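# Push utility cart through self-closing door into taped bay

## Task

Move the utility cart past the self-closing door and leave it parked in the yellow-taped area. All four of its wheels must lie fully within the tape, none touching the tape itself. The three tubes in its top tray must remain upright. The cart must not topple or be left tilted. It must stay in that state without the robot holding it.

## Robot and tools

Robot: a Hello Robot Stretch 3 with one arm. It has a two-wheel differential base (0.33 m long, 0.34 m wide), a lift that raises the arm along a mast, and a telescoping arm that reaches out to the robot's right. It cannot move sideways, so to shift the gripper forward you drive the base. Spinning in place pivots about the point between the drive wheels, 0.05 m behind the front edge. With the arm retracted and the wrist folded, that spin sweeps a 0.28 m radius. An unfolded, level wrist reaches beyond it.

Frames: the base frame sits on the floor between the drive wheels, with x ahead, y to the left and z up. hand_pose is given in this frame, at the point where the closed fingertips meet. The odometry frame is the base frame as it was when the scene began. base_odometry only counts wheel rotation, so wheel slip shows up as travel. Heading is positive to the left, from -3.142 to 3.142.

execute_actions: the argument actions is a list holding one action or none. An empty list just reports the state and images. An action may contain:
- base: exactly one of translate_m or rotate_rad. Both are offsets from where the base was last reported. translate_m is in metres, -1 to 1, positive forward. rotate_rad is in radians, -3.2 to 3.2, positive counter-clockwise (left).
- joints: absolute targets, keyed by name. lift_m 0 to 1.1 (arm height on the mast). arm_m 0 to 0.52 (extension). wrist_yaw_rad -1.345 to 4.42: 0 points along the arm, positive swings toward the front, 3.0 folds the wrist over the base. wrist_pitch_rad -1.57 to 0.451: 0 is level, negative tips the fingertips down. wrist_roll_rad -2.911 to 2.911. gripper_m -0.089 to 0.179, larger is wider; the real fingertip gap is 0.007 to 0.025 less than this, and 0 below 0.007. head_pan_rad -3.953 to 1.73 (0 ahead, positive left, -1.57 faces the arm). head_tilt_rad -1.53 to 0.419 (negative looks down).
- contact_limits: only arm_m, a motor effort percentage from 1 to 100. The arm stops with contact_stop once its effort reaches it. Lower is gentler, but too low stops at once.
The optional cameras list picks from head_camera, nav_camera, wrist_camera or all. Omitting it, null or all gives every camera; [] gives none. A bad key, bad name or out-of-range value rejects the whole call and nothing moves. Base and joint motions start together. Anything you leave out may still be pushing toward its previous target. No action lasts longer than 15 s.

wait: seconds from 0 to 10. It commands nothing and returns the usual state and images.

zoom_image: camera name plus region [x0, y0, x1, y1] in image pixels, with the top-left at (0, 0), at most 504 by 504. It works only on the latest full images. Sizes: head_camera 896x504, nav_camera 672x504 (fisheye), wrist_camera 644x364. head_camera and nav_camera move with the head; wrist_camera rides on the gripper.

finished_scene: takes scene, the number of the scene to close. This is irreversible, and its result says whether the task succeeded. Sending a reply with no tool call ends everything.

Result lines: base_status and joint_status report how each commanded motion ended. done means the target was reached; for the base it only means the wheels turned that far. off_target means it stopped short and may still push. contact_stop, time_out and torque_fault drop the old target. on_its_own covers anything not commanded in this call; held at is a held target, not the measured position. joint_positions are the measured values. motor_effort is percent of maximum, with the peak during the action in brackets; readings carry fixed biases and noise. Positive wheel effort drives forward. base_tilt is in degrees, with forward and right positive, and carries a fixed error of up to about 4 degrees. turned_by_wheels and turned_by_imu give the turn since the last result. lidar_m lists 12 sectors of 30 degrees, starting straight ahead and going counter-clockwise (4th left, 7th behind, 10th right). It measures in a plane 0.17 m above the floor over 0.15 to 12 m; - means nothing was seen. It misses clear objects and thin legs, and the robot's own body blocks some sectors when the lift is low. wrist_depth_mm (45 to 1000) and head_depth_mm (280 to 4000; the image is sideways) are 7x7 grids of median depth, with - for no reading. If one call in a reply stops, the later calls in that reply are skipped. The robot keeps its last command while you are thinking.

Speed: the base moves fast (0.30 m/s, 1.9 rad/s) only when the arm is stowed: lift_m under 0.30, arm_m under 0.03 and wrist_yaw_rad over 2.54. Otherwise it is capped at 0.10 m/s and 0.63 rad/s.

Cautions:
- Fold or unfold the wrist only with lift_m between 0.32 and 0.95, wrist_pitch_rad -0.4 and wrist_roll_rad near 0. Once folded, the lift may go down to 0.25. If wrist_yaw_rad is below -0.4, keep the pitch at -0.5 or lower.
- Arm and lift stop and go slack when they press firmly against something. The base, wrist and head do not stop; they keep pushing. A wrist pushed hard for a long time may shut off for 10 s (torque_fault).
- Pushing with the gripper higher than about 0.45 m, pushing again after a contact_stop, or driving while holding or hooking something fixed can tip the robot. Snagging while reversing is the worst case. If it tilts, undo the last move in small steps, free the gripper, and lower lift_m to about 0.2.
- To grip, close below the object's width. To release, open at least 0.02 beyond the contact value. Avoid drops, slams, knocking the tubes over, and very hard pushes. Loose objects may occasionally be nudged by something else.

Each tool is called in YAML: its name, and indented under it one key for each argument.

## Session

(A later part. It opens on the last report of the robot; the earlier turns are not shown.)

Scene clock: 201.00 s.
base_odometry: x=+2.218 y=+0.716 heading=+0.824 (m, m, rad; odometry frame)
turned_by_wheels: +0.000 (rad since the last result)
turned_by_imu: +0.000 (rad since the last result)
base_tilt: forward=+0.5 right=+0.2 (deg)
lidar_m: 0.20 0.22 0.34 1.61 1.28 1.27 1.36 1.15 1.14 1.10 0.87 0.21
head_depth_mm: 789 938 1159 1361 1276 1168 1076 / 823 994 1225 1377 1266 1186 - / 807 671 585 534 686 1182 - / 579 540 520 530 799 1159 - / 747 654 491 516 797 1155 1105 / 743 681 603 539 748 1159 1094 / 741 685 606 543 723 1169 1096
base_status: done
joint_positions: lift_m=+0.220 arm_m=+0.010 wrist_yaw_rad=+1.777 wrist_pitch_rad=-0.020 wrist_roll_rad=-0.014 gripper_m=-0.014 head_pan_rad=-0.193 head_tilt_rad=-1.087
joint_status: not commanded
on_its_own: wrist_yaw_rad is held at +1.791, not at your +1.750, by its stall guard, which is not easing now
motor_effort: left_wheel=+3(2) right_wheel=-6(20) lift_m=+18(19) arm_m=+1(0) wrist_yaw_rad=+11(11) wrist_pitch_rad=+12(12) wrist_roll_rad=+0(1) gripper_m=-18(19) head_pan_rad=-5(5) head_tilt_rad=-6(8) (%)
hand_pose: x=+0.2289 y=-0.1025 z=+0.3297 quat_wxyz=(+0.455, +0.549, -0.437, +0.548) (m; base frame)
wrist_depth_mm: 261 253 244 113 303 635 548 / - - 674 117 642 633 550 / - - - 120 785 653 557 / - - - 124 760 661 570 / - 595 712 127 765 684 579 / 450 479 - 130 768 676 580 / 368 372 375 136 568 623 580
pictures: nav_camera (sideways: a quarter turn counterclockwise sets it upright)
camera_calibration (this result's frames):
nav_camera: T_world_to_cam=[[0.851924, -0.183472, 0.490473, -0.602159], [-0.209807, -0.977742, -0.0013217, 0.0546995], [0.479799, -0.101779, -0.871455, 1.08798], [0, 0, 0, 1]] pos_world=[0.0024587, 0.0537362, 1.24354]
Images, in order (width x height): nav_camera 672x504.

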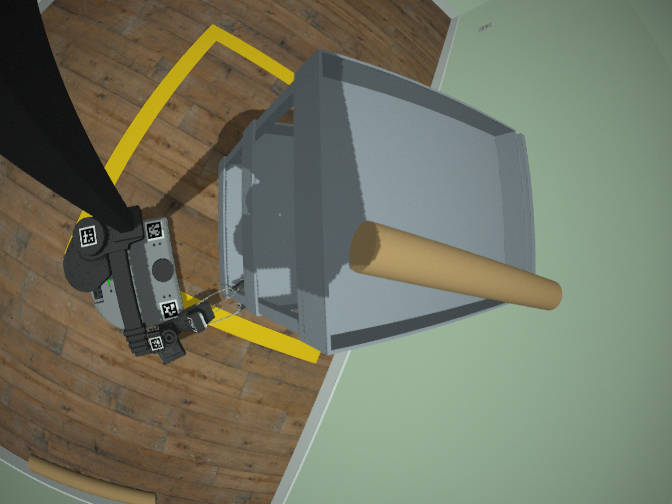

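execute_actions:
  actions:
    - {"base":{"rotate_rad":0.45},"joints":{"gripper_m":0.0}}
  cameras: []

execute_actions:
  actions:
    - {"base":{"rotate_rad":0.45}}
  cameras: []

execute_actions:
  actions:
    - {"base":{"rotate_rad":0.45},"joints":{"head_pan_rad":-0.9}}
  cameras: ["nav_camera"]

Scene clock: 209.13 s.
base_odometry: x=+2.218 y=+0.716 heading=+1.274 (m, m, rad; odometry frame)
turned_by_wheels: +0.450 (rad since the last result)
turned_by_imu: +0.443 (rad since the last result)
base_tilt: forward=+0.6 right=+0.2 (deg)
lidar_m: 0.23 0.36 1.69 1.31 1.28 1.32 1.17 1.14 1.18 0.88 0.85 0.21
head_depth_mm: 707 553 619 1381 1280 1168 1073 / 749 526 581 547 1266 1184 - / 769 670 508 534 731 1163 - / 772 673 509 536 845 1183 - / 746 676 599 554 1147 1186 1110 / 734 679 603 864 1267 1192 1100 / 2008 651 605 882 1305 1195 1100
base_status: done
joint_positions: lift_m=+0.220 arm_m=+0.010 wrist_yaw_rad=+1.784 wrist_pitch_rad=-0.020 wrist_roll_rad=-0.014 gripper_m=+0.000 head_pan_rad=-0.193 head_tilt_rad=-1.087
joint_status: all done
on_its_own: wrist_yaw_rad is held at +1.791, not at your +1.750, by its stall guard, which is not easing now
motor_effort: left_wheel=-2(11) right_wheel=+11(28) lift_m=+19(18) arm_m=-1(1) wrist_yaw_rad=+6(32) wrist_pitch_rad=+12(12) wrist_roll_rad=+0(0) gripper_m=-11(48) head_pan_rad=-4(4) head_tilt_rad=-7(7) (%)
hand_pose: x=+0.2286 y=-0.1009 z=+0.3296 quat_wxyz=(+0.453, +0.551, -0.435, +0.550) (m; base frame)
wrist_depth_mm: - 290 243 108 231 225 249 / - - - 112 573 543 514 / - - - 116 - 855 655 / - - - 120 - 865 653 / - 532 567 122 715 648 555 / 756 483 - 124 530 505 490 / 598 577 361 131 369 389 441
pictures: none
No camera images: the call's "cameras" was empty. Leave "cameras" out to get every camera's image.

Scene clock: 210.80 s.
base_odometry: x=+2.218 y=+0.716 heading=+1.724 (m, m, rad; odometry frame)
turned_by_wheels: +0.450 (rad since the last result)
turned_by_imu: +0.444 (rad since the last result)
base_tilt: forward=+0.5 right=+0.2 (deg)
lidar_m: 0.29 1.79 1.33 1.26 1.30 1.20 1.13 1.16 0.90 0.85 0.30 0.21
head_depth_mm: 729 663 498 537 1137 1170 1077 / 721 667 502 532 828 1192 - / 721 671 586 533 774 1177 - / 2050 672 596 896 1243 1183 - / 2062 664 941 1401 1299 1189 1108 / 2070 1777 1601 1434 1303 1193 1095 / 2092 1813 1608 1433 1304 1192 1100
base_status: done
joint_positions: lift_m=+0.220 arm_m=+0.010 wrist_yaw_rad=+1.770 wrist_pitch_rad=-0.020 wrist_roll_rad=-0.014 gripper_m=+0.000 head_pan_rad=-0.193 head_tilt_rad=-1.087
joint_status: not commanded
on_its_own: wrist_yaw_rad is held at +1.791, not at your +1.750, by its stall guard, which is not easing now; wrist_yaw_rad is at rest, and its effort (+17) is outside its rest range (-12 to +12)
motor_effort: left_wheel=-4(6) right_wheel=+11(23) lift_m=+19(19) arm_m=-1(1) wrist_yaw_rad=+17(17) wrist_pitch_rad=+12(12) wrist_roll_rad=-1(0) gripper_m=-13(13) head_pan_rad=-5(4) head_tilt_rad=-7(7) (%)
hand_pose: x=+0.2293 y=-0.1045 z=+0.3296 quat_wxyz=(+0.457, +0.548, -0.439, +0.547) (m; base frame)
wrist_depth_mm: - - - 108 231 225 219 / - - - 112 - 541 507 / - - - 115 - - - / - - - 119 - - - / - - - 122 611 618 620 / 761 757 - 126 517 508 514 / 594 596 597 131 379 391 395
pictures: none
No camera images: the call's "cameras" was empty. Leave "cameras" out to get every camera's image.

Scene clock: 212.50 s.
base_odometry: x=+2.218 y=+0.716 heading=+2.174 (m, m, rad; odometry frame)
turned_by_wheels: +0.450 (rad since the last result)
turned_by_imu: +0.443 (rad since the last result)
base_tilt: forward=+0.6 right=+0.2 (deg)
lidar_m: 1.91 1.37 1.27 1.28 1.23 1.13 1.15 0.92 0.85 0.38 0.24 0.22
head_depth_mm: 728 503 565 926 1273 1166 1079 / 762 666 526 866 1244 1209 - / 753 669 520 554 1131 1206 - / 739 673 506 544 837 1170 - / 729 676 504 538 764 1184 1092 / 2069 680 602 556 1304 1192 1097 / 2104 672 617 1445 1306 1193 1100
base_status: done
joint_positions: lift_m=+0.220 arm_m=+0.010 wrist_yaw_rad=+1.769 wrist_pitch_rad=-0.020 wrist_roll_rad=-0.014 gripper_m=+0.001 head_pan_rad=-0.893 head_tilt_rad=-1.087
joint_status: all done
on_its_own: wrist_yaw_rad is held at +1.791, not at your +1.750, by its stall guard, which is not easing now; wrist_yaw_rad is at rest, and its effort (+18) is outside its rest range (-12 to +12)
motor_effort: left_wheel=-4(14) right_wheel=+4(21) lift_m=+18(19) arm_m=-4(4) wrist_yaw_rad=+18(61) wrist_pitch_rad=+12(12) wrist_roll_rad=+0(0) gripper_m=-14(17) head_pan_rad=-4(52) head_tilt_rad=-6(6) (%)
hand_pose: x=+0.2293 y=-0.1050 z=+0.3296 quat_wxyz=(+0.457, +0.548, -0.439, +0.546) (m; base frame)
wrist_depth_mm: - - - 114 232 224 219 / - - - 117 - 468 - / - - - 121 - - - / - - - 125 - - - / - - - 127 - - - / 759 766 - 132 497 490 456 / 596 591 595 137 354 393 392
pictures: nav_camera (sideways: a quarter turn counterclockwise sets it upright)
camera_calibration (this result's frames):
nav_camera: T_world_to_cam=[[0.533546, -0.689356, 0.490018, -0.599623], [-0.790354, -0.612649, -0.0013121, 0.0582284], [0.301113, -0.386587, -0.871711, 1.0894], [0, 0, 0, 1]] pos_world=[0.037914, 0.043469, 1.24355]
Images, in order (width x height): nav_camera 672x504.

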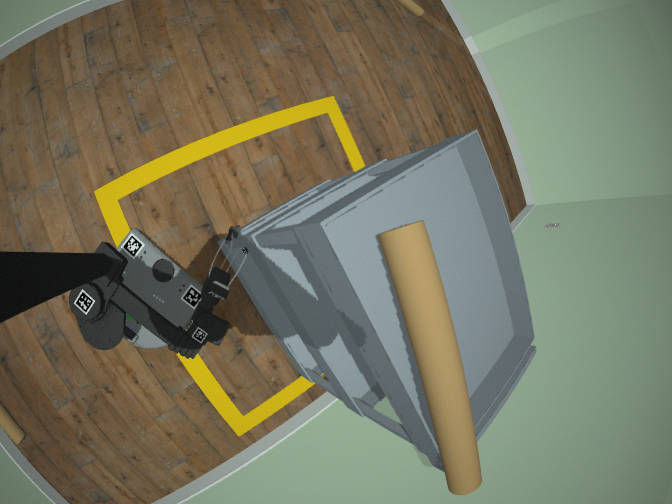

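execute_actions:
  actions:
    - {"base":{"rotate_rad":0.2}}
  cameras: []

execute_actions:
  actions:
    - {"joints":{"gripper_m":0.09}}
  cameras: []

execute_actions:
  actions:
    - {"base":{"translate_m":-0.2}}
  cameras: []

execute_actions:
  actions:
    - {"base":{"rotate_rad":0.98},"joints":{"wrist_yaw_rad":1.57,"lift_m":0.6,"head_pan_rad":-1.57,"head_tilt_rad":-0.8}}
  cameras: []

execute_actions:
  actions:
    - {"base":{"translate_m":-0.25},"joints":{"lift_m":1.09,"arm_m":0.08,"wrist_pitch_rad":-1.55,"gripper_m":0.15}}

Scene clock: 232.97 s.
base_odometry: x=+2.218 y=+0.716 heading=+2.373 (m, m, rad; odometry frame)
turned_by_wheels: +0.200 (rad since the last result)
turned_by_imu: +0.197 (rad since the last result)
base_tilt: forward=+0.5 right=+0.1 (deg)
lidar_m: 1.64 1.30 1.27 1.34 1.16 1.13 1.13 0.87 0.85 0.30 0.23 0.22
head_depth_mm: 730 662 486 773 1158 1166 1078 / 729 667 487 549 1123 1202 - / 722 670 497 542 845 1225 - / 725 673 504 538 824 1170 - / 2045 676 579 538 817 1188 1100 / 2060 682 602 565 1301 1188 1096 / 2090 1719 1608 1442 1306 1190 1097
base_status: done
joint_positions: lift_m=+0.220 arm_m=+0.010 wrist_yaw_rad=+1.727 wrist_pitch_rad=-0.020 wrist_roll_rad=-0.014 gripper_m=+0.001 head_pan_rad=-0.893 head_tilt_rad=-1.087
joint_status: not commanded
motor_effort: left_wheel=-5(9) right_wheel=+2(21) lift_m=+19(19) arm_m=-4(5) wrist_yaw_rad=+5(36) wrist_pitch_rad=+12(12) wrist_roll_rad=+0(1) gripper_m=-13(15) head_pan_rad=-4(5) head_tilt_rad=-7(7) (%)
hand_pose: x=+0.2312 y=-0.1155 z=+0.3296 quat_wxyz=(+0.468, +0.538, -0.450, +0.537) (m; base frame)
wrist_depth_mm: - - - 115 - 224 218 / - - - 119 - - - / - - - 123 - - - / - - - 126 - - - / - - - 130 - - - / 762 770 - 134 827 469 434 / 592 599 595 141 566 389 393
pictures: none
No camera images: the call's "cameras" was empty. Leave "cameras" out to get every camera's image.

Scene clock: 234.37 s.
base_odometry: x=+2.218 y=+0.716 heading=+2.373 (m, m, rad; odometry frame)
turned_by_wheels: +0.000 (rad since the last result)
turned_by_imu: +0.000 (rad since the last result)
base_tilt: forward=+0.6 right=+0.3 (deg)
lidar_m: 1.64 1.29 1.27 1.34 1.16 1.13 1.13 0.87 0.85 0.30 0.23 0.22
head_depth_mm: 728 663 486 773 1157 1168 1079 / 730 664 488 548 1117 1202 - / 724 669 497 543 843 1222 - / 724 674 503 537 824 1167 - / 2065 676 572 538 815 1185 1100 / 2086 681 602 564 1300 1188 1095 / 2090 1724 1607 1445 1307 1192 1101
base_status: not commanded
joint_positions: lift_m=+0.220 arm_m=+0.010 wrist_yaw_rad=+1.730 wrist_pitch_rad=-0.020 wrist_roll_rad=-0.014 gripper_m=+0.090 head_pan_rad=-0.893 head_tilt_rad=-1.087
joint_status: all done
motor_effort: left_wheel=-2(4) right_wheel=+4(3) lift_m=+19(19) arm_m=-4(4) wrist_yaw_rad=+1(8) wrist_pitch_rad=+12(12) wrist_roll_rad=+0(0) gripper_m=+0(81) head_pan_rad=-4(5) head_tilt_rad=-7(7) (%)
hand_pose: x=+0.2311 y=-0.1148 z=+0.3296 quat_wxyz=(+0.468, +0.539, -0.450, +0.537) (m; base frame)
wrist_depth_mm: - - - 116 - 224 219 / - - - 120 - - - / - - - 124 - - - / - - - 127 - - - / - - - 132 - - - / 761 813 775 137 792 476 437 / 590 575 607 142 346 386 392
pictures: none
No camera images: the call's "cameras" was empty. Leave "cameras" out to get every camera's image.

Scene clock: 237.57 s.
base_odometry: x=+2.362 y=+0.577 heading=+2.373 (m, m, rad; odometry frame)
turned_by_wheels: +0.000 (rad since the last result)
turned_by_imu: +0.000 (rad since the last result)
base_tilt: forward=+0.6 right=+0.2 (deg)
lidar_m: 0.41 1.40 1.38 1.29 0.99 0.97 0.98 0.75 0.74 0.52 0.40 0.39
head_depth_mm: 709 545 934 1351 1273 1171 1082 / 765 539 954 1158 1277 1203 - / 768 538 617 931 1270 1222 - / 773 547 597 922 1251 1172 - / 762 557 584 902 1196 1184 1102 / 752 559 580 900 1253 1191 1095 / 753 567 585 741 1302 1197 1099
base_status: done
joint_positions: lift_m=+0.220 arm_m=+0.010 wrist_yaw_rad=+1.730 wrist_pitch_rad=-0.020 wrist_roll_rad=-0.014 gripper_m=+0.090 head_pan_rad=-0.893 head_tilt_rad=-1.087
joint_status: not commanded
motor_effort: left_wheel=-2(9) right_wheel=+4(4) lift_m=+19(19) arm_m=-4(4) wrist_yaw_rad=+1(2) wrist_pitch_rad=+12(12) wrist_roll_rad=+0(1) gripper_m=+0(0) head_pan_rad=-4(4) head_tilt_rad=-6(7) (%)
hand_pose: x=+0.2311 y=-0.1148 z=+0.3296 quat_wxyz=(+0.468, +0.539, -0.450, +0.537) (m; base frame)
wrist_depth_mm: - - - - 260 226 219 / - - - - - 537 500 / - - - - - - - / - - - - - - - / - - - 943 - 650 588 / 752 812 775 415 449 509 519 / 595 571 597 368 305 386 392
pictures: none
No camera images: the call's "cameras" was empty. Leave "cameras" out to get every camera's image.

Scene clock: 241.87 s.
base_odometry: x=+2.362 y=+0.577 heading=-2.930 (m, m, rad; odometry frame)
turned_by_wheels: +0.980 (rad since the last result)
turned_by_imu: +0.973 (rad since the last result)
base_tilt: forward=+0.6 right=+0.2 (deg)
lidar_m: 1.38 1.37 1.00 0.97 1.01 0.77 0.74 0.55 0.41 0.39 0.41 1.43
head_depth_mm: 2293 2191 808 561 882 1058 - / 2425 2658 815 579 887 1075 - / 2427 2653 818 597 893 857 - / 2424 2678 828 618 894 1051 1161 / 2452 2678 807 661 740 1107 - / 2423 2687 2195 1684 1467 1288 1132 / 2435 2710 2205 1778 1509 1293 1116
base_status: done
joint_positions: lift_m=+0.600 arm_m=+0.010 wrist_yaw_rad=+1.572 wrist_pitch_rad=-0.020 wrist_roll_rad=-0.014 gripper_m=+0.090 head_pan_rad=-1.563 head_tilt_rad=-0.804
joint_status: all done
motor_effort: left_wheel=-2(6) right_wheel=+4(8) lift_m=+24(26) arm_m=-4(5) wrist_yaw_rad=-2(2) wrist_pitch_rad=+12(12) wrist_roll_rad=-1(0) gripper_m=+1(0) head_pan_rad=-5(50) head_tilt_rad=+2(23) (%)
hand_pose: x=+0.2343 y=-0.1549 z=+0.7092 quat_wxyz=(+0.509, +0.502, -0.491, +0.499) (m; base frame)
wrist_depth_mm: - - - - - - - / - - - - - - - / - - - - - - - / - - - - - - - / - - - - - - - / - - - - - - - / - - - - - - -
pictures: none
No camera images: the call's "cameras" was empty. Leave "cameras" out to get every camera's image.

Scene clock: 247.17 s.
base_odometry: x=+2.606 y=+0.630 heading=-2.930 (m, m, rad; odometry frame)
turned_by_wheels: +0.000 (rad since the last result)
turned_by_imu: +0.000 (rad since the last result)
base_tilt: forward=+0.6 right=+0.2 (deg)
lidar_m: 1.63 1.37 1.00 0.97 0.69 0.51 0.49 0.51 0.41 0.39 0.40 0.55
head_depth_mm: - - - 505 713 1244 1103 / - - - - 884 881 1111 / - 2679 771 537 891 1050 1118 / 2408 2706 - 553 895 1045 1126 / 2422 2681 - 571 899 1049 1129 / 2435 2674 838 593 904 1045 1125 / 2432 2675 847 618 909 946 1135
base_status: done
joint_positions: lift_m=+1.090 arm_m=+0.080 wrist_yaw_rad=+1.572 wrist_pitch_rad=-1.544 wrist_roll_rad=-0.014 gripper_m=+0.150 head_pan_rad=-1.563 head_tilt_rad=-0.804
joint_status: all done
motor_effort: left_wheel=-1(6) right_wheel=+3(4) lift_m=+24(25) arm_m=+3(5) wrist_yaw_rad=-1(3) wrist_pitch_rad=-3(11) wrist_roll_rad=+0(0) gripper_m=+0(85) head_pan_rad=-4(5) head_tilt_rad=+3(3) (%)
hand_pose: x=-0.0385 y=-0.2249 z=+0.9717 quat_wxyz=(+0.707, +0.707, -0.004, +0.015) (m; base frame)
wrist_depth_mm: - - - - 617 313 270 / - - - - 645 313 262 / - - - - 652 313 248 / - - - - 665 332 239 / - - - - 680 341 231 / - - - - - - 225 / 782 838 830 841 855 332 221
pictures: head_camera (sideways: a quarter turn clockwise sets it upright), nav_camera (sideways: a quarter turn counterclockwise sets it upright), wrist_camera
camera_calibration (this result's frames):
head_camera: T_world_to_cam=[[0.0326549, 0.731647, -0.680901, 0.90452], [0.999439, -0.0188062, 0.0277237, -0.0402183], [0.00747875, -0.681424, -0.73185, 0.91089], [0, 0, 0, 1]] pos_world=[0.00384635, -0.0418425, 1.28364]
nav_camera: T_world_to_cam=[[-0.0112355, -0.699599, 0.714447, -0.888705], [-0.999934, 0.00952749, -0.00639561, 0.0661264], [-0.00233252, -0.714472, -0.69966, 0.867553], [0, 0, 0, 1]] pos_world=[0.0581606, -0.00252575, 1.24235]
wrist_camera: T_world_to_cam=[[0.0489129, -0.998597, 0.0202826, -0.24852], [-0.989204, -0.0456243, 0.139262, -0.147323], [-0.138141, -0.0268754, -0.990048, 1.1176], [0, 0, 0, 1]] pos_world=[0.0208098, -0.224857, 1.13203]
Images, in order (width x height): head_camera 896x504, nav_camera 672x504, wrist_camera 644x364.

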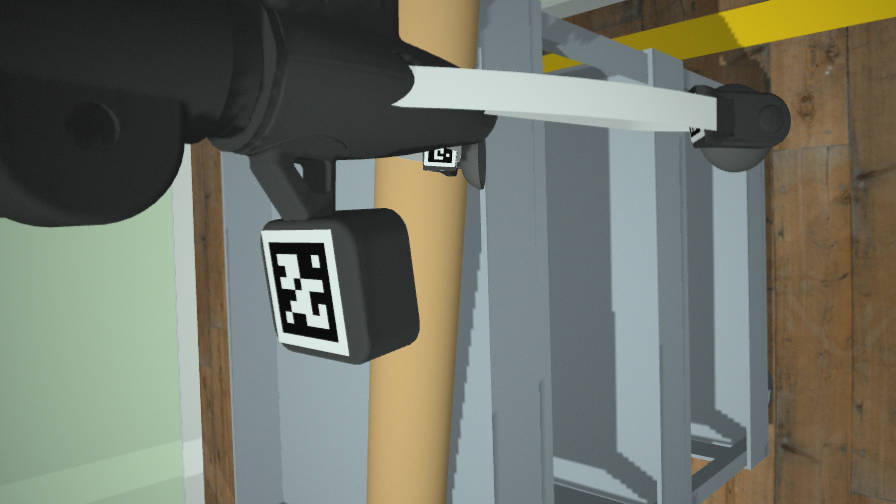

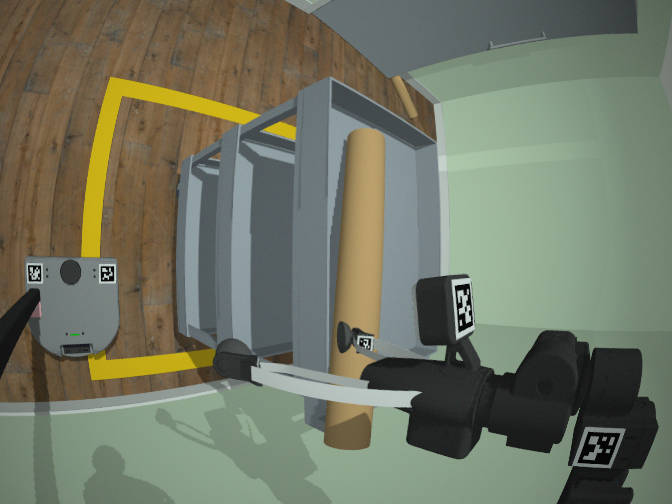

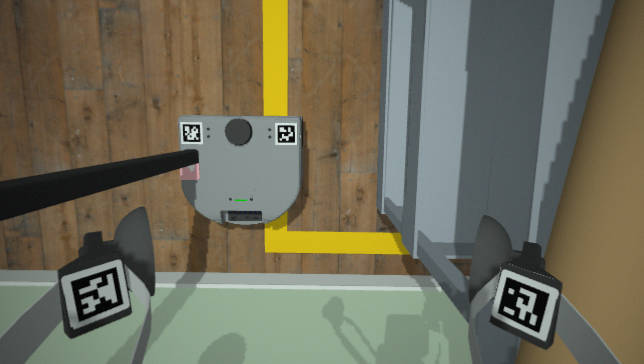

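execute_actions:
  actions:
    - {"base":{"translate_m":0.04},"joints":{"arm_m":0.315,"wrist_yaw_rad":1.42,"wrist_pitch_rad":-1.57,"gripper_m":0.17}}
  cameras: ["wrist_camera"]

Scene clock: 254.23 s.
base_odometry: x=+2.567 y=+0.621 heading=-2.930 (m, m, rad; odometry frame)
turned_by_wheels: +0.000 (rad since the last result)
turned_by_imu: +0.000 (rad since the last result)
base_tilt: forward=+0.5 right=+0.1 (deg)
lidar_m: 1.58 1.37 1.00 0.97 0.75 0.55 0.53 0.55 0.40 0.39 0.41 1.64
head_depth_mm: 1667 1582 782 513 743 1195 1105 / - 2351 813 532 887 1075 1113 / - 2676 820 547 891 1050 1115 / 2335 2658 825 560 897 1047 1121 / 2417 2687 833 579 900 1050 1132 / 2439 2666 840 607 905 1050 1133 / 2437 2679 846 630 890 963 1129
base_status: done
joint_positions: lift_m=+1.090 arm_m=+0.315 wrist_yaw_rad=+1.421 wrist_pitch_rad=-1.563 wrist_roll_rad=-0.014 gripper_m=+0.170 head_pan_rad=-1.563 head_tilt_rad=-0.804
joint_status: all done
motor_effort: left_wheel=-2(2) right_wheel=+3(10) lift_m=+25(24) arm_m=+4(3) wrist_yaw_rad=-1(1) wrist_pitch_rad=-3(4) wrist_roll_rad=+0(0) gripper_m=+0(78) head_pan_rad=-5(4) head_tilt_rad=+3(1) (%)
hand_pose: x=-0.0432 y=-0.4566 z=+0.9721 quat_wxyz=(+0.706, +0.705, -0.050, -0.045) (m; base frame)
wrist_depth_mm: - - 312 214 313 314 316 / - - 322 216 320 321 323 / - - 328 217 328 329 331 / - - 308 217 336 340 339 / - - - 221 351 346 349 / - - - 220 358 359 360 / - - 926 224 366 365 353
pictures: wrist_camera
camera_calibration (this result's frames):
wrist_camera: T_world_to_cam=[[-0.101193, -0.994678, 0.0193696, -0.483474], [-0.982052, 0.102985, 0.158009, -0.11262], [-0.159163, -0.00303256, -0.987248, 1.11835], [0, 0, 0, 1]] pos_world=[0.0184776, -0.465911, 1.13125]
Images, in order (width x height): wrist_camera 644x364.

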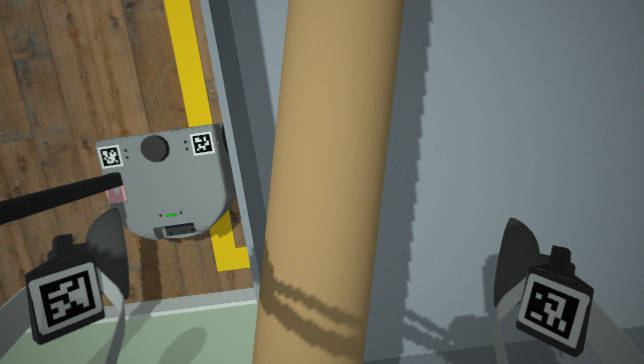

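execute_actions:
  actions:
    - {"joints":{"arm_m":0.322,"wrist_yaw_rad":1.36,"gripper_m":0.13,"lift_m":1.0}}
  cameras: ["wrist_camera","head_camera"]

Scene clock: 261.70 s.
base_odometry: x=+2.567 y=+0.621 heading=-2.930 (m, m, rad; odometry frame)
turned_by_wheels: +0.000 (rad since the last result)
turned_by_imu: +0.000 (rad since the last result)
base_tilt: forward=+0.5 right=+0.3 (deg)
lidar_m: 1.59 1.37 1.01 0.97 0.75 0.55 0.53 0.55 0.40 0.39 0.40 1.65
head_depth_mm: 1810 1594 785 513 745 1188 1108 / 2322 2164 811 531 887 1076 1110 / - - 807 543 893 1048 1116 / 2442 2691 826 561 896 1049 1123 / 2435 2686 833 580 898 1050 1127 / 2434 2658 840 605 908 1046 1136 / 2426 2673 846 629 888 960 1137
base_status: not commanded
joint_positions: lift_m=+1.000 arm_m=+0.322 wrist_yaw_rad=+1.363 wrist_pitch_rad=-1.563 wrist_roll_rad=-0.014 gripper_m=+0.130 head_pan_rad=-1.563 head_tilt_rad=-0.804
joint_status: all done
motor_effort: left_wheel=-2(2) right_wheel=+4(3) lift_m=+17(21) arm_m=+3(6) wrist_yaw_rad=-2(0) wrist_pitch_rad=-4(4) wrist_roll_rad=+0(0) gripper_m=+0(83) head_pan_rad=-4(4) head_tilt_rad=+2(2) (%)
hand_pose: x=-0.0430 y=-0.4623 z=+0.8825 quat_wxyz=(+0.704, +0.703, -0.071, -0.066) (m; base frame)
wrist_depth_mm: 980 209 227 125 149 230 231 / 985 972 222 127 234 236 238 / - - 204 127 240 242 245 / - - 186 128 247 249 249 / - - 153 129 253 255 256 / - - 150 130 262 - 263 / - - 149 131 268 273 271
pictures: head_camera (sideways: a quarter turn clockwise sets it upright), wrist_camera
camera_calibration (this result's frames):
head_camera: T_world_to_cam=[[0.0327353, 0.731615, -0.680932, 0.904559], [0.999437, -0.0189146, 0.0277248, -0.0402197], [0.00740433, -0.681456, -0.731822, 0.910854], [0, 0, 0, 1]] pos_world=[0.00384178, -0.041843, 1.28364]
wrist_camera: T_world_to_cam=[[-0.159107, -0.987071, 0.0193617, -0.486385], [-0.974337, 0.160157, 0.158171, -0.0710879], [-0.159227, 0.00630133, -0.987222, 1.03423], [0, 0, 0, 1]] pos_world=[0.0180262, -0.475228, 1.04167]
Images, in order (width x height): head_camera 896x504, wrist_camera 644x364.

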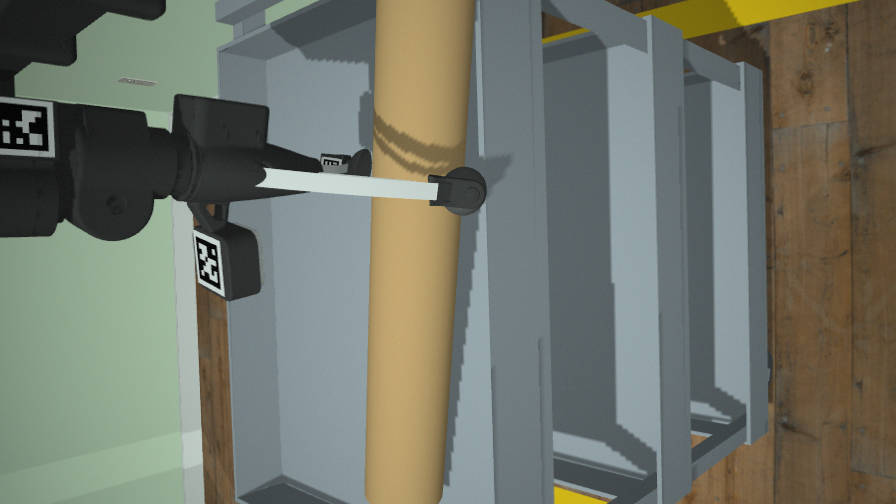

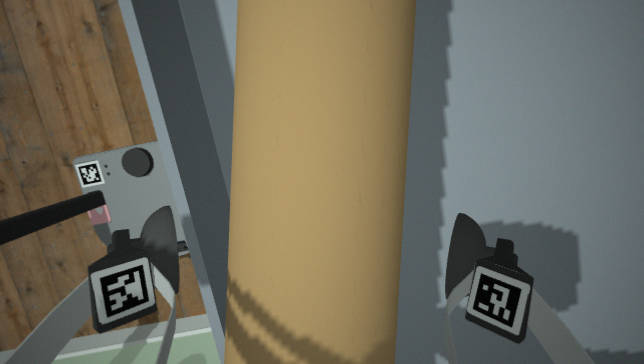

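execute_actions:
  actions:
    - {"joints":{"gripper_m":0.108}}
  cameras: []

execute_actions:
  actions:
    - {"joints":{"lift_m":0.982}}
  cameras: []

execute_actions:
  actions:
    - {"joints":{"gripper_m":0.035}}
  cameras: []

execute_actions:
  actions:
    - {"joints":{"lift_m":1.098,"wrist_yaw_rad":1.57}}
  cameras: ["wrist_camera","nav_camera"]

Scene clock: 269.50 s.
base_odometry: x=+2.567 y=+0.621 heading=-2.930 (m, m, rad; odometry frame)
turned_by_wheels: +0.000 (rad since the last result)
turned_by_imu: +0.000 (rad since the last result)
base_tilt: forward=+0.6 right=+0.2 (deg)
lidar_m: 1.59 1.37 1.00 0.97 0.75 0.55 0.53 0.55 0.40 0.39 0.40 1.65
head_depth_mm: 1789 1593 784 513 744 1193 1108 / 2301 2158 810 530 888 1074 1112 / - - 808 544 889 1052 1113 / 2425 2677 828 559 895 1048 1120 / 2452 2671 831 579 900 1050 1124 / 2421 2668 838 607 902 1047 1129 / 2454 2671 846 630 889 961 1134
base_status: not commanded
joint_positions: lift_m=+1.000 arm_m=+0.322 wrist_yaw_rad=+1.363 wrist_pitch_rad=-1.563 wrist_roll_rad=-0.014 gripper_m=+0.108 head_pan_rad=-1.563 head_tilt_rad=-0.804
joint_status: all done
motor_effort: left_wheel=-2(2) right_wheel=+3(3) lift_m=+17(18) arm_m=+3(4) wrist_yaw_rad=-3(2) wrist_pitch_rad=-4(4) wrist_roll_rad=+0(0) gripper_m=+0(77) head_pan_rad=-4(4) head_tilt_rad=+2(3) (%)
hand_pose: x=-0.0430 y=-0.4623 z=+0.8825 quat_wxyz=(+0.704, +0.703, -0.071, -0.066) (m; base frame)
wrist_depth_mm: 957 209 228 126 149 231 231 / 986 965 221 127 234 236 236 / - - 203 127 241 244 244 / - - 186 128 246 250 250 / - - 140 129 151 255 256 / - - 140 130 209 261 263 / - - 148 131 269 271 270
pictures: none
No camera images: the call's "cameras" was empty. Leave "cameras" out to get every camera's image.

Scene clock: 270.50 s.
base_odometry: x=+2.567 y=+0.621 heading=-2.930 (m, m, rad; odometry frame)
turned_by_wheels: +0.000 (rad since the last result)
turned_by_imu: +0.000 (rad since the last result)
base_tilt: forward=+0.5 right=+0.2 (deg)
lidar_m: 1.58 1.37 1.00 0.97 0.75 0.55 0.53 0.55 0.40 0.39 0.40 1.64
head_depth_mm: - 1686 784 513 742 1191 1106 / 2317 2250 812 531 887 1075 1115 / - - 795 543 890 1050 1117 / 2420 2725 823 559 897 1050 1124 / 2430 2678 831 579 900 1047 1123 / 2424 2669 841 607 905 1048 1131 / 2433 2688 846 629 892 963 1133
base_status: not commanded
joint_positions: lift_m=+0.994 arm_m=+0.322 wrist_yaw_rad=+1.361 wrist_pitch_rad=-1.567 wrist_roll_rad=-0.013 gripper_m=+0.108 head_pan_rad=-1.563 head_tilt_rad=-0.804
joint_status: lift_m contact_stop (moved -0.006 of -0.018)
on_its_own: lift_m is slack since a contact_stop, until your next command for it (your +0.982 is given up)
motor_effort: left_wheel=-1(2) right_wheel=+1(3) lift_m=+19(19) arm_m=+2(4) wrist_yaw_rad=-1(2) wrist_pitch_rad=-1(3) wrist_roll_rad=-1(2) gripper_m=-1(4) head_pan_rad=-4(4) head_tilt_rad=+3(2) (%)
hand_pose: x=-0.0442 y=-0.4621 z=+0.8763 quat_wxyz=(+0.704, +0.703, -0.070, -0.069) (m; base frame)
wrist_depth_mm: 946 197 223 120 140 224 226 / 987 204 214 120 146 231 232 / - - 144 121 235 238 237 / - - 142 122 241 243 244 / - - 137 123 142 250 252 / - - 140 124 146 256 257 / - - 140 125 263 266 266
pictures: none
No camera images: the call's "cameras" was empty. Leave "cameras" out to get every camera's image.

not run: a stop came earlier in this reply.

not run: a stop came earlier in this reply.

execute_actions:
  actions:
    - {"joints":{"lift_m":0.999,"arm_m":0.35}}
  cameras: []

execute_actions:
  actions:
    - {"joints":{"lift_m":0.982}}
  cameras: ["wrist_camera"]

execute_actions:
  actions:
    - {"joints":{"gripper_m":0.035}}
  cameras: []

execute_actions:
  actions:
    - {"joints":{"lift_m":1.098,"wrist_yaw_rad":1.57}}
  cameras: ["wrist_camera","nav_camera"]

Scene clock: 280.13 s.
base_odometry: x=+2.567 y=+0.621 heading=-2.930 (m, m, rad; odometry frame)
turned_by_wheels: +0.000 (rad since the last result)
turned_by_imu: +0.000 (rad since the last result)
base_tilt: forward=+0.6 right=+0.2 (deg)
lidar_m: 1.59 1.37 1.01 0.97 0.75 0.55 0.53 0.55 0.40 0.39 0.41 1.65
head_depth_mm: 1799 1639 786 520 745 1188 1110 / 2303 2177 813 537 887 1075 1110 / - - 816 550 892 1050 1115 / 2404 2629 828 563 897 1048 1124 / 2427 2659 834 585 901 1048 1126 / 2426 2681 843 614 904 1044 1126 / 2414 2664 847 641 890 961 1141
base_status: not commanded
joint_positions: lift_m=+0.999 arm_m=+0.350 wrist_yaw_rad=+1.361 wrist_pitch_rad=-1.570 wrist_roll_rad=-0.013 gripper_m=+0.108 head_pan_rad=-1.563 head_tilt_rad=-0.804
joint_status: all done
motor_effort: left_wheel=-1(1) right_wheel=+3(3) lift_m=+22(25) arm_m=+5(6) wrist_yaw_rad=+0(1) wrist_pitch_rad=+1(2) wrist_roll_rad=-1(1) gripper_m=-4(4) head_pan_rad=-4(5) head_tilt_rad=+2(1) (%)
hand_pose: x=-0.0448 y=-0.4897 z=+0.8814 quat_wxyz=(+0.704, +0.703, -0.069, -0.069) (m; base frame)
wrist_depth_mm: 963 222 127 127 229 229 230 / 982 209 127 129 235 235 234 / - 200 128 130 240 241 242 / - 198 129 132 248 247 248 / - - 130 133 253 254 256 / - - 130 135 262 261 263 / - - 131 137 270 271 270
pictures: none
No camera images: the call's "cameras" was empty. Leave "cameras" out to get every camera's image.

Scene clock: 281.00 s.
base_odometry: x=+2.567 y=+0.621 heading=-2.930 (m, m, rad; odometry frame)
turned_by_wheels: +0.000 (rad since the last result)
turned_by_imu: +0.000 (rad since the last result)
base_tilt: forward=+0.6 right=+0.1 (deg)
lidar_m: 1.59 1.37 1.01 0.97 0.75 0.55 0.53 0.55 0.41 0.39 0.40 1.65
head_depth_mm: - 1696 782 527 745 1190 1110 / 2342 2171 814 543 887 1055 1115 / - - 807 550 893 1054 1117 / 2440 2684 826 566 895 1049 1121 / 2428 2693 833 587 900 1051 1126 / 2437 2695 839 614 907 1045 1128 / 2424 2693 849 641 890 964 1135
base_status: not commanded
joint_positions: lift_m=+0.982 arm_m=+0.350 wrist_yaw_rad=+1.359 wrist_pitch_rad=-1.570 wrist_roll_rad=-0.013 gripper_m=+0.108 head_pan_rad=-1.563 head_tilt_rad=-0.804
joint_status: all done
motor_effort: left_wheel=-1(1) right_wheel=+1(3) lift_m=+15(19) arm_m=+5(5) wrist_yaw_rad=+1(2) wrist_pitch_rad=+0(1) wrist_roll_rad=-1(1) gripper_m=-4(7) head_pan_rad=-4(4) head_tilt_rad=+0(3) (%)
hand_pose: x=-0.0448 y=-0.4897 z=+0.8648 quat_wxyz=(+0.704, +0.703, -0.070, -0.070) (m; base frame)
wrist_depth_mm: 170 212 110 110 213 213 213 / 967 208 111 111 219 218 219 / - 197 112 112 225 225 225 / - 187 112 113 230 230 231 / - 180 113 114 237 238 237 / - - 114 116 243 243 244 / - 992 115 117 251 253 252
pictures: wrist_camera
camera_calibration (this result's frames):
wrist_camera: T_world_to_cam=[[-0.163745, -0.986319, 0.0190159, -0.512917], [-0.972421, 0.164622, 0.165216, -0.069452], [-0.166087, 0.0085618, -0.986074, 1.01646], [0, 0, 0, 1]] pos_world=[0.0172973, -0.50317, 1.02354]
Images, in order (width x height): wrist_camera 644x364.

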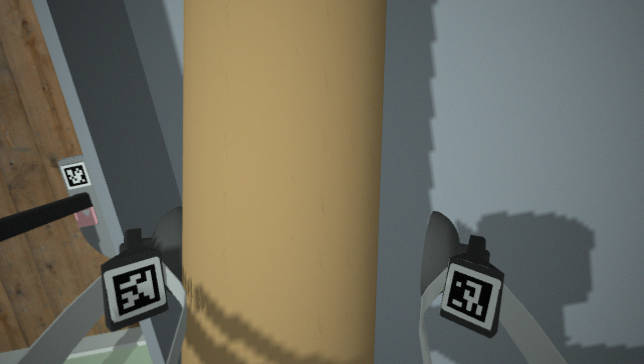

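Scene clock: 282.20 s.
base_odometry: x=+2.567 y=+0.621 heading=-2.930 (m, m, rad; odometry frame)
turned_by_wheels: +0.000 (rad since the last result)
turned_by_imu: +0.000 (rad since the last result)
base_tilt: forward=+0.6 right=+0.2 (deg)
lidar_m: 1.59 1.37 1.01 0.97 0.75 0.55 0.53 0.55 0.40 0.39 0.41 1.65
head_depth_mm: - 1696 783 542 744 1191 1104 / 2329 2178 812 545 886 1057 1109 / - - 796 560 891 1052 1116 / 2432 2725 824 583 893 1049 1122 / 2437 2680 832 607 904 1046 1126 / 2434 2667 838 643 907 1046 1132 / 2421 2671 845 657 890 962 1136
base_status: not commanded
joint_positions: lift_m=+0.982 arm_m=+0.350 wrist_yaw_rad=+1.358 wrist_pitch_rad=-1.567 wrist_roll_rad=-0.010 gripper_m=+0.036 head_pan_rad=-1.563 head_tilt_rad=-0.804
joint_status: all done
motor_effort: left_wheel=-1(1) right_wheel=+2(1) lift_m=+19(19) arm_m=+4(5) wrist_yaw_rad=+2(2) wrist_pitch_rad=-1(1) wrist_roll_rad=-3(3) gripper_m=-21(94) head_pan_rad=-4(5) head_tilt_rad=+1(2) (%)
hand_pose: x=-0.0442 y=-0.4899 z=+0.8645 quat_wxyz=(+0.704, +0.703, -0.072, -0.071) (m; base frame)
wrist_depth_mm: 169 210 124 107 120 212 212 / 958 211 123 108 123 219 218 / - 199 122 109 126 224 224 / - 188 122 109 131 230 230 / - 179 117 110 123 237 237 / - - 117 111 120 245 244 / - 191 122 112 249 252 251
pictures: none
No camera images: the call's "cameras" was empty. Leave "cameras" out to get every camera's image.

Scene clock: 284.10 s.
base_odometry: x=+2.567 y=+0.621 heading=-2.930 (m, m, rad; odometry frame)
turned_by_wheels: +0.000 (rad since the last result)
turned_by_imu: +0.000 (rad since the last result)
base_tilt: forward=+0.6 right=+0.2 (deg)
lidar_m: 1.59 1.37 1.01 0.97 0.75 0.55 0.53 0.55 0.40 0.39 0.41 1.65
head_depth_mm: 1659 1476 699 659 746 1191 1109 / 2322 2361 491 661 885 1054 1115 / - 2669 492 666 892 1053 1118 / 2345 2689 499 671 896 1050 1123 / 2422 2696 515 676 898 1051 1123 / 2448 2671 530 677 906 1050 1132 / 2440 2680 547 666 889 962 1136
base_status: not commanded
joint_positions: lift_m=+1.097 arm_m=+0.350 wrist_yaw_rad=+1.567 wrist_pitch_rad=-1.567 wrist_roll_rad=-0.014 gripper_m=+0.039 head_pan_rad=-1.563 head_tilt_rad=-0.804
joint_status: all done
motor_effort: left_wheel=-1(1) right_wheel=+2(2) lift_m=+27(28) arm_m=+3(3) wrist_yaw_rad=+2(7) wrist_pitch_rad=-1(1) wrist_roll_rad=+0(3) gripper_m=-19(20) head_pan_rad=-4(5) head_tilt_rad=+1(2) (%)
hand_pose: x=-0.0446 y=-0.4948 z=+0.9798 quat_wxyz=(+0.707, +0.707, +0.003, +0.005) (m; base frame)
wrist_depth_mm: - - 254 120 144 320 322 / - - 141 118 146 329 329 / - - 135 117 333 339 338 / - - 127 115 343 345 347 / - - 121 114 129 356 357 / - - 119 113 122 366 366 / 860 833 120 111 374 381 377
pictures: nav_camera (sideways: a quarter turn counterclockwise sets it upright), wrist_camera
camera_calibration (this result's frames):
nav_camera: T_world_to_cam=[[-0.0113125, -0.699566, 0.714478, -0.888745], [-0.999933, 0.00963699, -0.00639638, 0.0661274], [-0.00241073, -0.714503, -0.699629, 0.867512], [0, 0, 0, 1]] pos_world=[0.0581604, -0.00253412, 1.24235]
wrist_camera: T_world_to_cam=[[0.0451134, -0.998799, 0.0191355, -0.517062], [-0.985792, -0.041407, 0.16279, -0.187622], [-0.161802, -0.0262076, -0.986475, 1.11326], [0, 0, 0, 1]] pos_world=[0.0184979, -0.495034, 1.13864]
Images, in order (width x height): nav_camera 672x504, wrist_camera 644x364.

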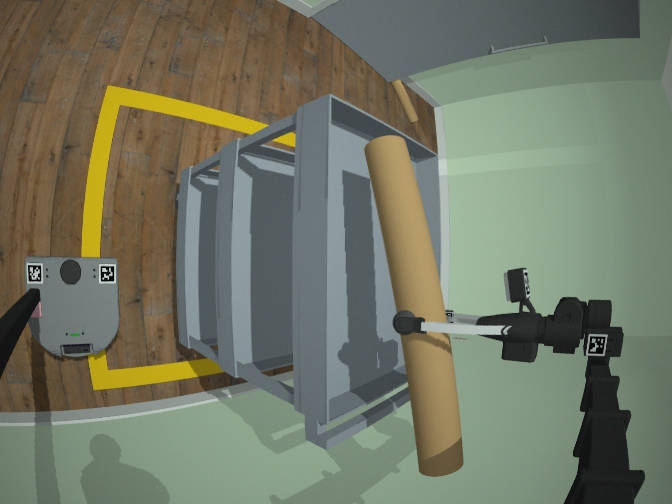

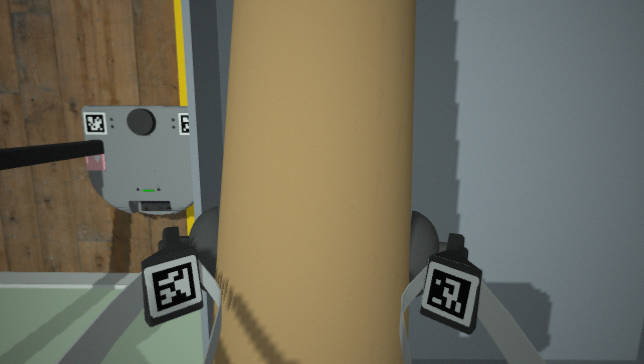

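execute_actions:
  actions:
    - {"joints":{"lift_m":0.985,"arm_m":0.40}}
  cameras: []

execute_actions:
  actions:
    - {"joints":{"gripper_m":0.11}}
  cameras: []

execute_actions:
  actions:
    - {"base":{"translate_m":0.06},"joints":{"lift_m":0.972}}
  cameras: []

execute_actions:
  actions:
    - {"joints":{"gripper_m":0.035}}
  cameras: []

execute_actions:
  actions:
    - {"joints":{"lift_m":1.098,"head_tilt_rad":-0.5}}
  cameras: ["nav_camera"]

Scene clock: 296.17 s.
base_odometry: x=+2.567 y=+0.621 heading=-2.930 (m, m, rad; odometry frame)
turned_by_wheels: +0.000 (rad since the last result)
turned_by_imu: +0.000 (rad since the last result)
base_tilt: forward=+0.5 right=+0.2 (deg)
lidar_m: 1.59 1.37 1.01 0.97 0.75 0.55 0.53 0.55 0.41 0.39 0.41 1.64
head_depth_mm: - 1641 588 658 746 1191 1107 / 2336 2153 593 661 886 1054 1111 / - - 602 650 892 1053 1114 / 2434 2619 826 652 895 1052 1119 / 2462 2689 833 639 900 1047 1125 / 2432 2682 840 644 905 1047 1130 / 2425 2686 849 648 889 962 1133
base_status: not commanded
joint_positions: lift_m=+0.985 arm_m=+0.400 wrist_yaw_rad=+1.568 wrist_pitch_rad=-1.564 wrist_roll_rad=-0.014 gripper_m=+0.039 head_pan_rad=-1.563 head_tilt_rad=-0.804
joint_status: all done
motor_effort: left_wheel=-2(1) right_wheel=+3(3) lift_m=+20(25) arm_m=+3(6) wrist_yaw_rad=+1(2) wrist_pitch_rad=-3(3) wrist_roll_rad=+0(1) gripper_m=-19(19) head_pan_rad=-4(4) head_tilt_rad=+2(2) (%)
hand_pose: x=-0.0438 y=-0.5448 z=+0.8674 quat_wxyz=(+0.707, +0.707, +0.002, +0.006) (m; base frame)
wrist_depth_mm: 193 215 125 109 124 215 216 / 193 221 125 110 126 221 222 / 194 227 125 110 130 227 226 / 194 232 124 111 136 232 233 / 194 237 119 112 125 240 239 / 199 243 119 112 122 247 247 / 195 253 124 113 253 253 253
pictures: none
No camera images: the call's "cameras" was empty. Leave "cameras" out to get every camera's image.

Scene clock: 297.37 s.
base_odometry: x=+2.567 y=+0.621 heading=-2.930 (m, m, rad; odometry frame)
turned_by_wheels: +0.000 (rad since the last result)
turned_by_imu: +0.000 (rad since the last result)
base_tilt: forward=+0.5 right=+0.2 (deg)
lidar_m: 1.59 1.37 1.01 0.97 0.75 0.55 0.53 0.55 0.41 0.39 0.41 1.64
head_depth_mm: - 1640 589 660 744 1190 1105 / 2322 2167 595 648 884 1054 1109 / - - 601 650 891 1051 1115 / 2432 2621 825 653 894 1050 1122 / 2445 2679 833 640 900 1050 1124 / 2432 2689 838 646 906 1049 1130 / 2436 2675 846 651 887 962 1137
base_status: not commanded
joint_positions: lift_m=+0.985 arm_m=+0.400 wrist_yaw_rad=+1.568 wrist_pitch_rad=-1.566 wrist_roll_rad=-0.014 gripper_m=+0.110 head_pan_rad=-1.563 head_tilt_rad=-0.804
joint_status: all done
motor_effort: left_wheel=-1(2) right_wheel=+3(3) lift_m=+20(20) arm_m=+4(4) wrist_yaw_rad=+2(2) wrist_pitch_rad=-2(3) wrist_roll_rad=+0(0) gripper_m=+0(79) head_pan_rad=-5(4) head_tilt_rad=+3(2) (%)
hand_pose: x=-0.0442 y=-0.5448 z=+0.8674 quat_wxyz=(+0.707, +0.707, +0.003, +0.006) (m; base frame)
wrist_depth_mm: 194 215 127 110 125 217 217 / 193 221 127 111 128 222 223 / 194 225 126 112 132 228 227 / 194 233 126 112 140 233 234 / 194 239 123 113 127 239 240 / 195 - 126 114 130 246 247 / 194 254 126 115 193 255 255
pictures: none
No camera images: the call's "cameras" was empty. Leave "cameras" out to get every camera's image.

Scene clock: 298.90 s.
base_odometry: x=+2.508 y=+0.609 heading=-2.930 (m, m, rad; odometry frame)
turned_by_wheels: +0.000 (rad since the last result)
turned_by_imu: +0.000 (rad since the last result)
base_tilt: forward=+0.5 right=+0.2 (deg)
lidar_m: 1.53 1.37 1.01 0.97 0.83 0.61 0.59 0.61 0.41 0.39 0.40 1.58
head_depth_mm: - 1826 592 657 881 1008 1107 / 2489 2486 601 646 884 1072 1110 / - - 610 649 891 1051 1115 / 2439 2690 826 643 896 1048 1122 / 2428 2678 833 640 900 1050 1128 / 2429 2686 839 645 905 945 1131 / 2433 2674 801 667 710 1269 1134
base_status: done
joint_positions: lift_m=+0.972 arm_m=+0.400 wrist_yaw_rad=+1.568 wrist_pitch_rad=-1.566 wrist_roll_rad=-0.014 gripper_m=+0.110 head_pan_rad=-1.563 head_tilt_rad=-0.804
joint_status: all done
motor_effort: left_wheel=-2(2) right_wheel=+3(10) lift_m=+18(17) arm_m=+3(4) wrist_yaw_rad=+1(1) wrist_pitch_rad=-2(2) wrist_roll_rad=-1(0) gripper_m=+0(1) head_pan_rad=-4(5) head_tilt_rad=+1(2) (%)
hand_pose: x=-0.0442 y=-0.5448 z=+0.8546 quat_wxyz=(+0.707, +0.707, +0.003, +0.006) (m; base frame)
wrist_depth_mm: 194 204 125 105 115 204 205 / 194 208 125 106 118 210 209 / 194 214 124 107 120 215 215 / 194 220 124 108 122 220 220 / 194 224 120 108 118 227 226 / 194 - 123 109 120 234 233 / 186 241 123 110 128 240 241
pictures: none
No camera images: the call's "cameras" was empty. Leave "cameras" out to get every camera's image.

Scene clock: 300.13 s.
base_odometry: x=+2.508 y=+0.609 heading=-2.930 (m, m, rad; odometry frame)
turned_by_wheels: +0.000 (rad since the last result)
turned_by_imu: +0.000 (rad since the last result)
base_tilt: forward=+0.6 right=+0.2 (deg)
lidar_m: 1.53 1.37 1.00 0.97 0.83 0.61 0.59 0.61 0.40 0.39 0.40 1.58
head_depth_mm: - 1831 590 658 883 1005 1104 / 2479 2465 600 646 887 1074 1112 / - - 609 649 894 1054 1119 / 2423 2663 824 640 896 1049 1123 / 2426 2690 832 634 902 1049 1123 / 2426 2694 838 645 904 945 1128 / 2431 2677 802 666 710 1265 1136
base_status: not commanded
joint_positions: lift_m=+0.972 arm_m=+0.400 wrist_yaw_rad=+1.568 wrist_pitch_rad=-1.566 wrist_roll_rad=-0.014 gripper_m=+0.036 head_pan_rad=-1.563 head_tilt_rad=-0.804
joint_status: all done
motor_effort: left_wheel=-1(1) right_wheel=+3(2) lift_m=+20(20) arm_m=+3(4) wrist_yaw_rad=+2(2) wrist_pitch_rad=-2(2) wrist_roll_rad=+0(0) gripper_m=-20(95) head_pan_rad=-4(4) head_tilt_rad=+2(1) (%)
hand_pose: x=-0.0442 y=-0.5448 z=+0.8544 quat_wxyz=(+0.707, +0.707, +0.003, +0.006) (m; base frame)
wrist_depth_mm: 194 203 115 102 115 204 203 / 194 209 114 103 117 208 209 / 194 214 115 104 120 214 215 / 194 220 115 105 123 220 220 / 194 226 112 105 117 225 226 / 194 230 112 106 115 233 233 / 190 240 117 107 238 240 239
pictures: none
No camera images: the call's "cameras" was empty. Leave "cameras" out to get every camera's image.

Scene clock: 302.10 s.
base_odometry: x=+2.508 y=+0.609 heading=-2.930 (m, m, rad; odometry frame)
turned_by_wheels: +0.000 (rad since the last result)
turned_by_imu: +0.000 (rad since the last result)
base_tilt: forward=+0.5 right=+0.2 (deg)
lidar_m: 1.53 1.37 1.00 0.97 0.83 0.61 0.59 0.61 0.40 0.39 0.40 1.59
head_depth_mm: - 1899 1957 581 686 547 796 / 2248 2513 2740 548 715 549 798 / 2279 - 2900 541 742 550 801 / 2329 2557 2863 542 750 550 808 / 2347 2536 2822 536 755 552 812 / 2353 2582 2784 530 762 553 817 / 2357 2578 2813 823 737 554 775
base_status: not commanded
joint_positions: lift_m=+1.097 arm_m=+0.400 wrist_yaw_rad=+1.568 wrist_pitch_rad=-1.561 wrist_roll_rad=-0.014 gripper_m=+0.039 head_pan_rad=-1.563 head_tilt_rad=-0.508
joint_status: all done
motor_effort: left_wheel=-1(1) right_wheel=+3(3) lift_m=+27(28) arm_m=+3(3) wrist_yaw_rad=+1(1) wrist_pitch_rad=-4(4) wrist_roll_rad=+0(0) gripper_m=-20(20) head_pan_rad=-4(5) head_tilt_rad=+5(27) (%)
hand_pose: x=-0.0431 y=-0.5448 z=+0.9796 quat_wxyz=(+0.707, +0.707, +0.001, +0.007) (m; base frame)
wrist_depth_mm: - 319 78 73 78 322 321 / - 321 83 77 84 328 331 / - 298 89 83 91 338 339 / - 309 97 89 101 345 343 / - 354 102 96 107 355 353 / - - 112 104 114 364 361 / 976 354 128 113 374 376 372
pictures: nav_camera (sideways: a quarter turn counterclockwise sets it upright)
camera_calibration (this result's frames):
nav_camera: T_world_to_cam=[[-0.0131324, -0.460831, 0.887391, -1.11416], [-0.999913, 0.00703123, -0.0111462, 0.0723144], [-0.00110295, -0.88746, -0.460883, 0.556909], [0, 0, 0, 1]] pos_world=[0.0582908, -0.0197125, 1.24617]
Images, in order (width x height): nav_camera 672x504.

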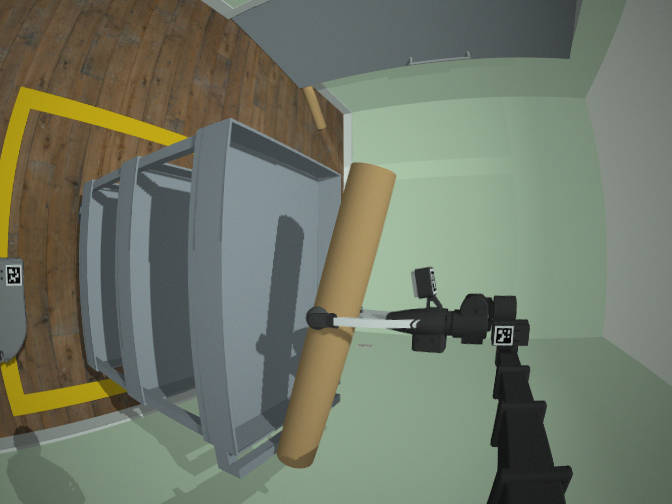

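execute_actions:
  actions:
    - {"joints":{"wrist_pitch_rad":-0.8}}
  cameras: ["nav_camera"]

execute_actions:
  actions:
    - {"joints":{"wrist_pitch_rad":0.03,"head_pan_rad":-1.3}}
  cameras: ["nav_camera","head_camera"]

Scene clock: 311.10 s.
base_odometry: x=+2.508 y=+0.609 heading=-2.930 (m, m, rad; odometry frame)
turned_by_wheels: +0.000 (rad since the last result)
turned_by_imu: +0.000 (rad since the last result)
base_tilt: forward=+0.6 right=+0.3 (deg)
lidar_m: 1.53 1.37 1.00 0.97 0.83 0.61 0.59 0.61 0.41 0.39 0.41 1.59
head_depth_mm: - 1895 1946 915 728 548 798 / 2261 2495 2754 912 607 550 800 / 2296 - 2882 915 592 550 806 / 2342 2513 2888 569 697 551 809 / 2332 2516 2768 542 754 551 814 / 2341 2555 2750 530 761 553 816 / 2337 2559 505 2350 739 553 776
base_status: not commanded
joint_positions: lift_m=+1.098 arm_m=+0.400 wrist_yaw_rad=+1.569 wrist_pitch_rad=-0.846 wrist_roll_rad=-0.014 gripper_m=+0.039 head_pan_rad=-1.563 head_tilt_rad=-0.507
joint_status: all done
motor_effort: left_wheel=+0(3) right_wheel=+3(6) lift_m=+25(27) arm_m=+3(3) wrist_yaw_rad=+1(2) wrist_pitch_rad=+26(27) wrist_roll_rad=+0(0) gripper_m=-19(19) head_pan_rad=-5(5) head_tilt_rad=+4(4) (%)
hand_pose: x=+0.1304 y=-0.5452 z=+1.0284 quat_wxyz=(+0.664, +0.659, -0.246, +0.254) (m; base frame)
wrist_depth_mm: - - 110 100 112 - - / - - 112 102 116 - - / - - 114 104 120 - - / - - 116 106 126 429 - / - - 115 108 120 424 404 / - - 116 110 119 390 365 / - 342 123 113 352 360 354
pictures: nav_camera (sideways: a quarter turn counterclockwise sets it upright)
camera_calibration (this result's frames):
nav_camera: T_world_to_cam=[[-0.013134, -0.460625, 0.887498, -1.1143], [-0.999913, 0.00702888, -0.0111496, 0.0723188], [-0.00110234, -0.887567, -0.460677, 0.556641], [0, 0, 0, 1]] pos_world=[0.0582909, -0.0197255, 1.24617]
Images, in order (width x height): nav_camera 672x504.

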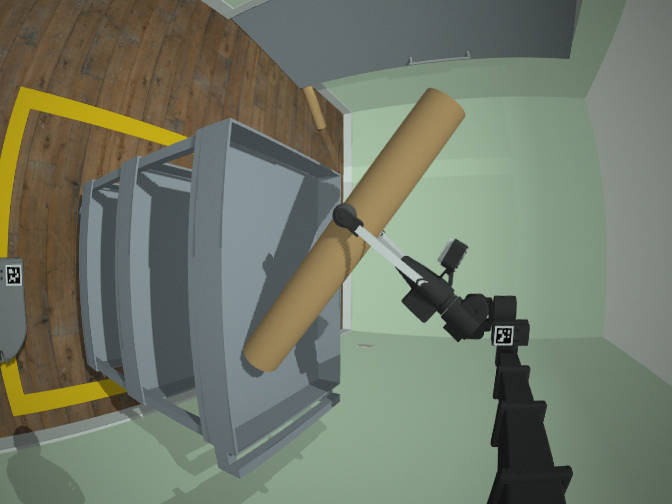

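Scene clock: 312.73 s.
base_odometry: x=+2.508 y=+0.609 heading=-2.930 (m, m, rad; odometry frame)
turned_by_wheels: +0.000 (rad since the last result)
turned_by_imu: +0.000 (rad since the last result)
base_tilt: forward=+0.5 right=+0.2 (deg)
lidar_m: 1.53 1.37 1.01 0.97 0.83 0.61 0.59 0.62 0.41 0.39 0.41 1.58
head_depth_mm: 2226 2416 2682 893 731 584 775 / 2288 2480 2770 906 739 540 780 / 2358 2534 2841 922 746 555 803 / 2421 2584 2906 917 700 570 807 / 433 464 515 580 701 591 794 / 450 2746 2985 2639 1903 626 1249 / 2364 2417 2480 2356 1974 1573 1282
base_status: not commanded
joint_positions: lift_m=+1.098 arm_m=+0.400 wrist_yaw_rad=+1.569 wrist_pitch_rad=-0.046 wrist_roll_rad=-0.014 gripper_m=+0.039 head_pan_rad=-1.307 head_tilt_rad=-0.507
joint_status: wrist_pitch_rad off_target (ended at -0.046, target +0.030); the others done
on_its_own: wrist_pitch_rad is at rest, and its effort (+43) is outside its rest range (-20 to +32)
motor_effort: left_wheel=-1(3) right_wheel=+3(5) lift_m=+25(25) arm_m=+3(3) wrist_yaw_rad=+2(1) wrist_pitch_rad=+43(47) wrist_roll_rad=+0(0) gripper_m=-18(18) head_pan_rad=+4(32) head_tilt_rad=+4(4) (%)
hand_pose: x=+0.2335 y=-0.5453 z=+1.2003 quat_wxyz=(+0.516, +0.507, -0.485, +0.491) (m; base frame)
wrist_depth_mm: - - 101 93 103 - - / - - 105 96 108 - - / - - 109 99 114 - - / - - 113 103 122 - - / - - 114 107 119 - - / - - 117 110 119 - - / - - 127 115 - - -
pictures: head_camera (sideways: a quarter turn clockwise sets it upright), nav_camera (sideways: a quarter turn counterclockwise sets it upright)
camera_calibration (this result's frames):
head_camera: T_world_to_cam=[[-0.0935119, 0.493476, -0.864718, 1.1449], [0.969247, 0.243695, 0.0342559, -0.0485504], [0.227632, -0.834922, -0.501088, 0.60936], [0, 0, 0, 1]] pos_world=[0.0154089, -0.0443803, 1.29702]
nav_camera: T_world_to_cam=[[0.103933, -0.448938, 0.887498, -1.11501], [-0.969105, -0.246398, -0.0111496, 0.0721309], [0.223683, -0.858919, -0.460677, 0.555269], [0, 0, 0, 1]] pos_world=[0.0615848, -0.00586683, 1.24617]
Images, in order (width x height): head_camera 896x504, nav_camera 672x504.

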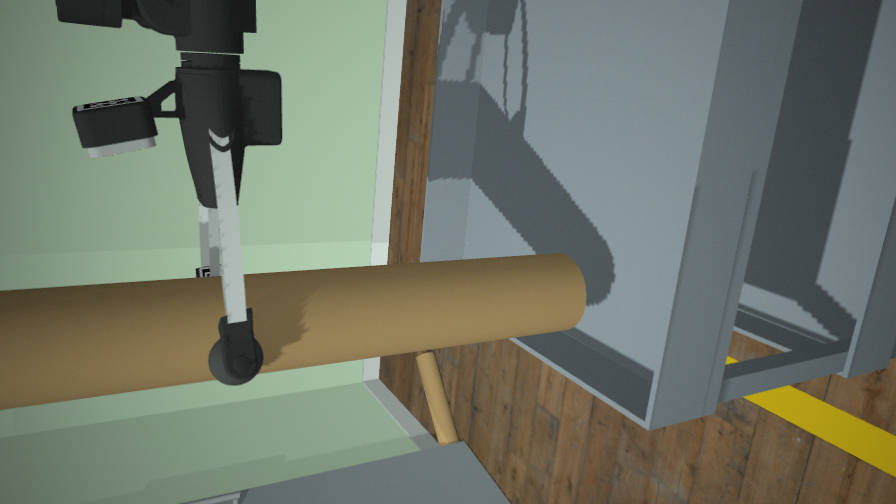

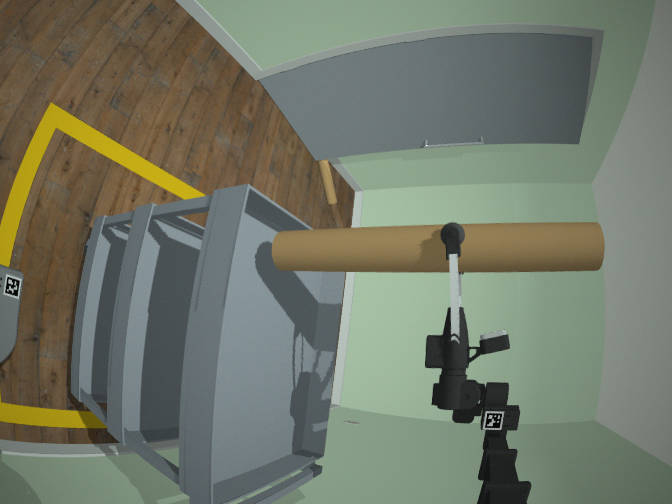

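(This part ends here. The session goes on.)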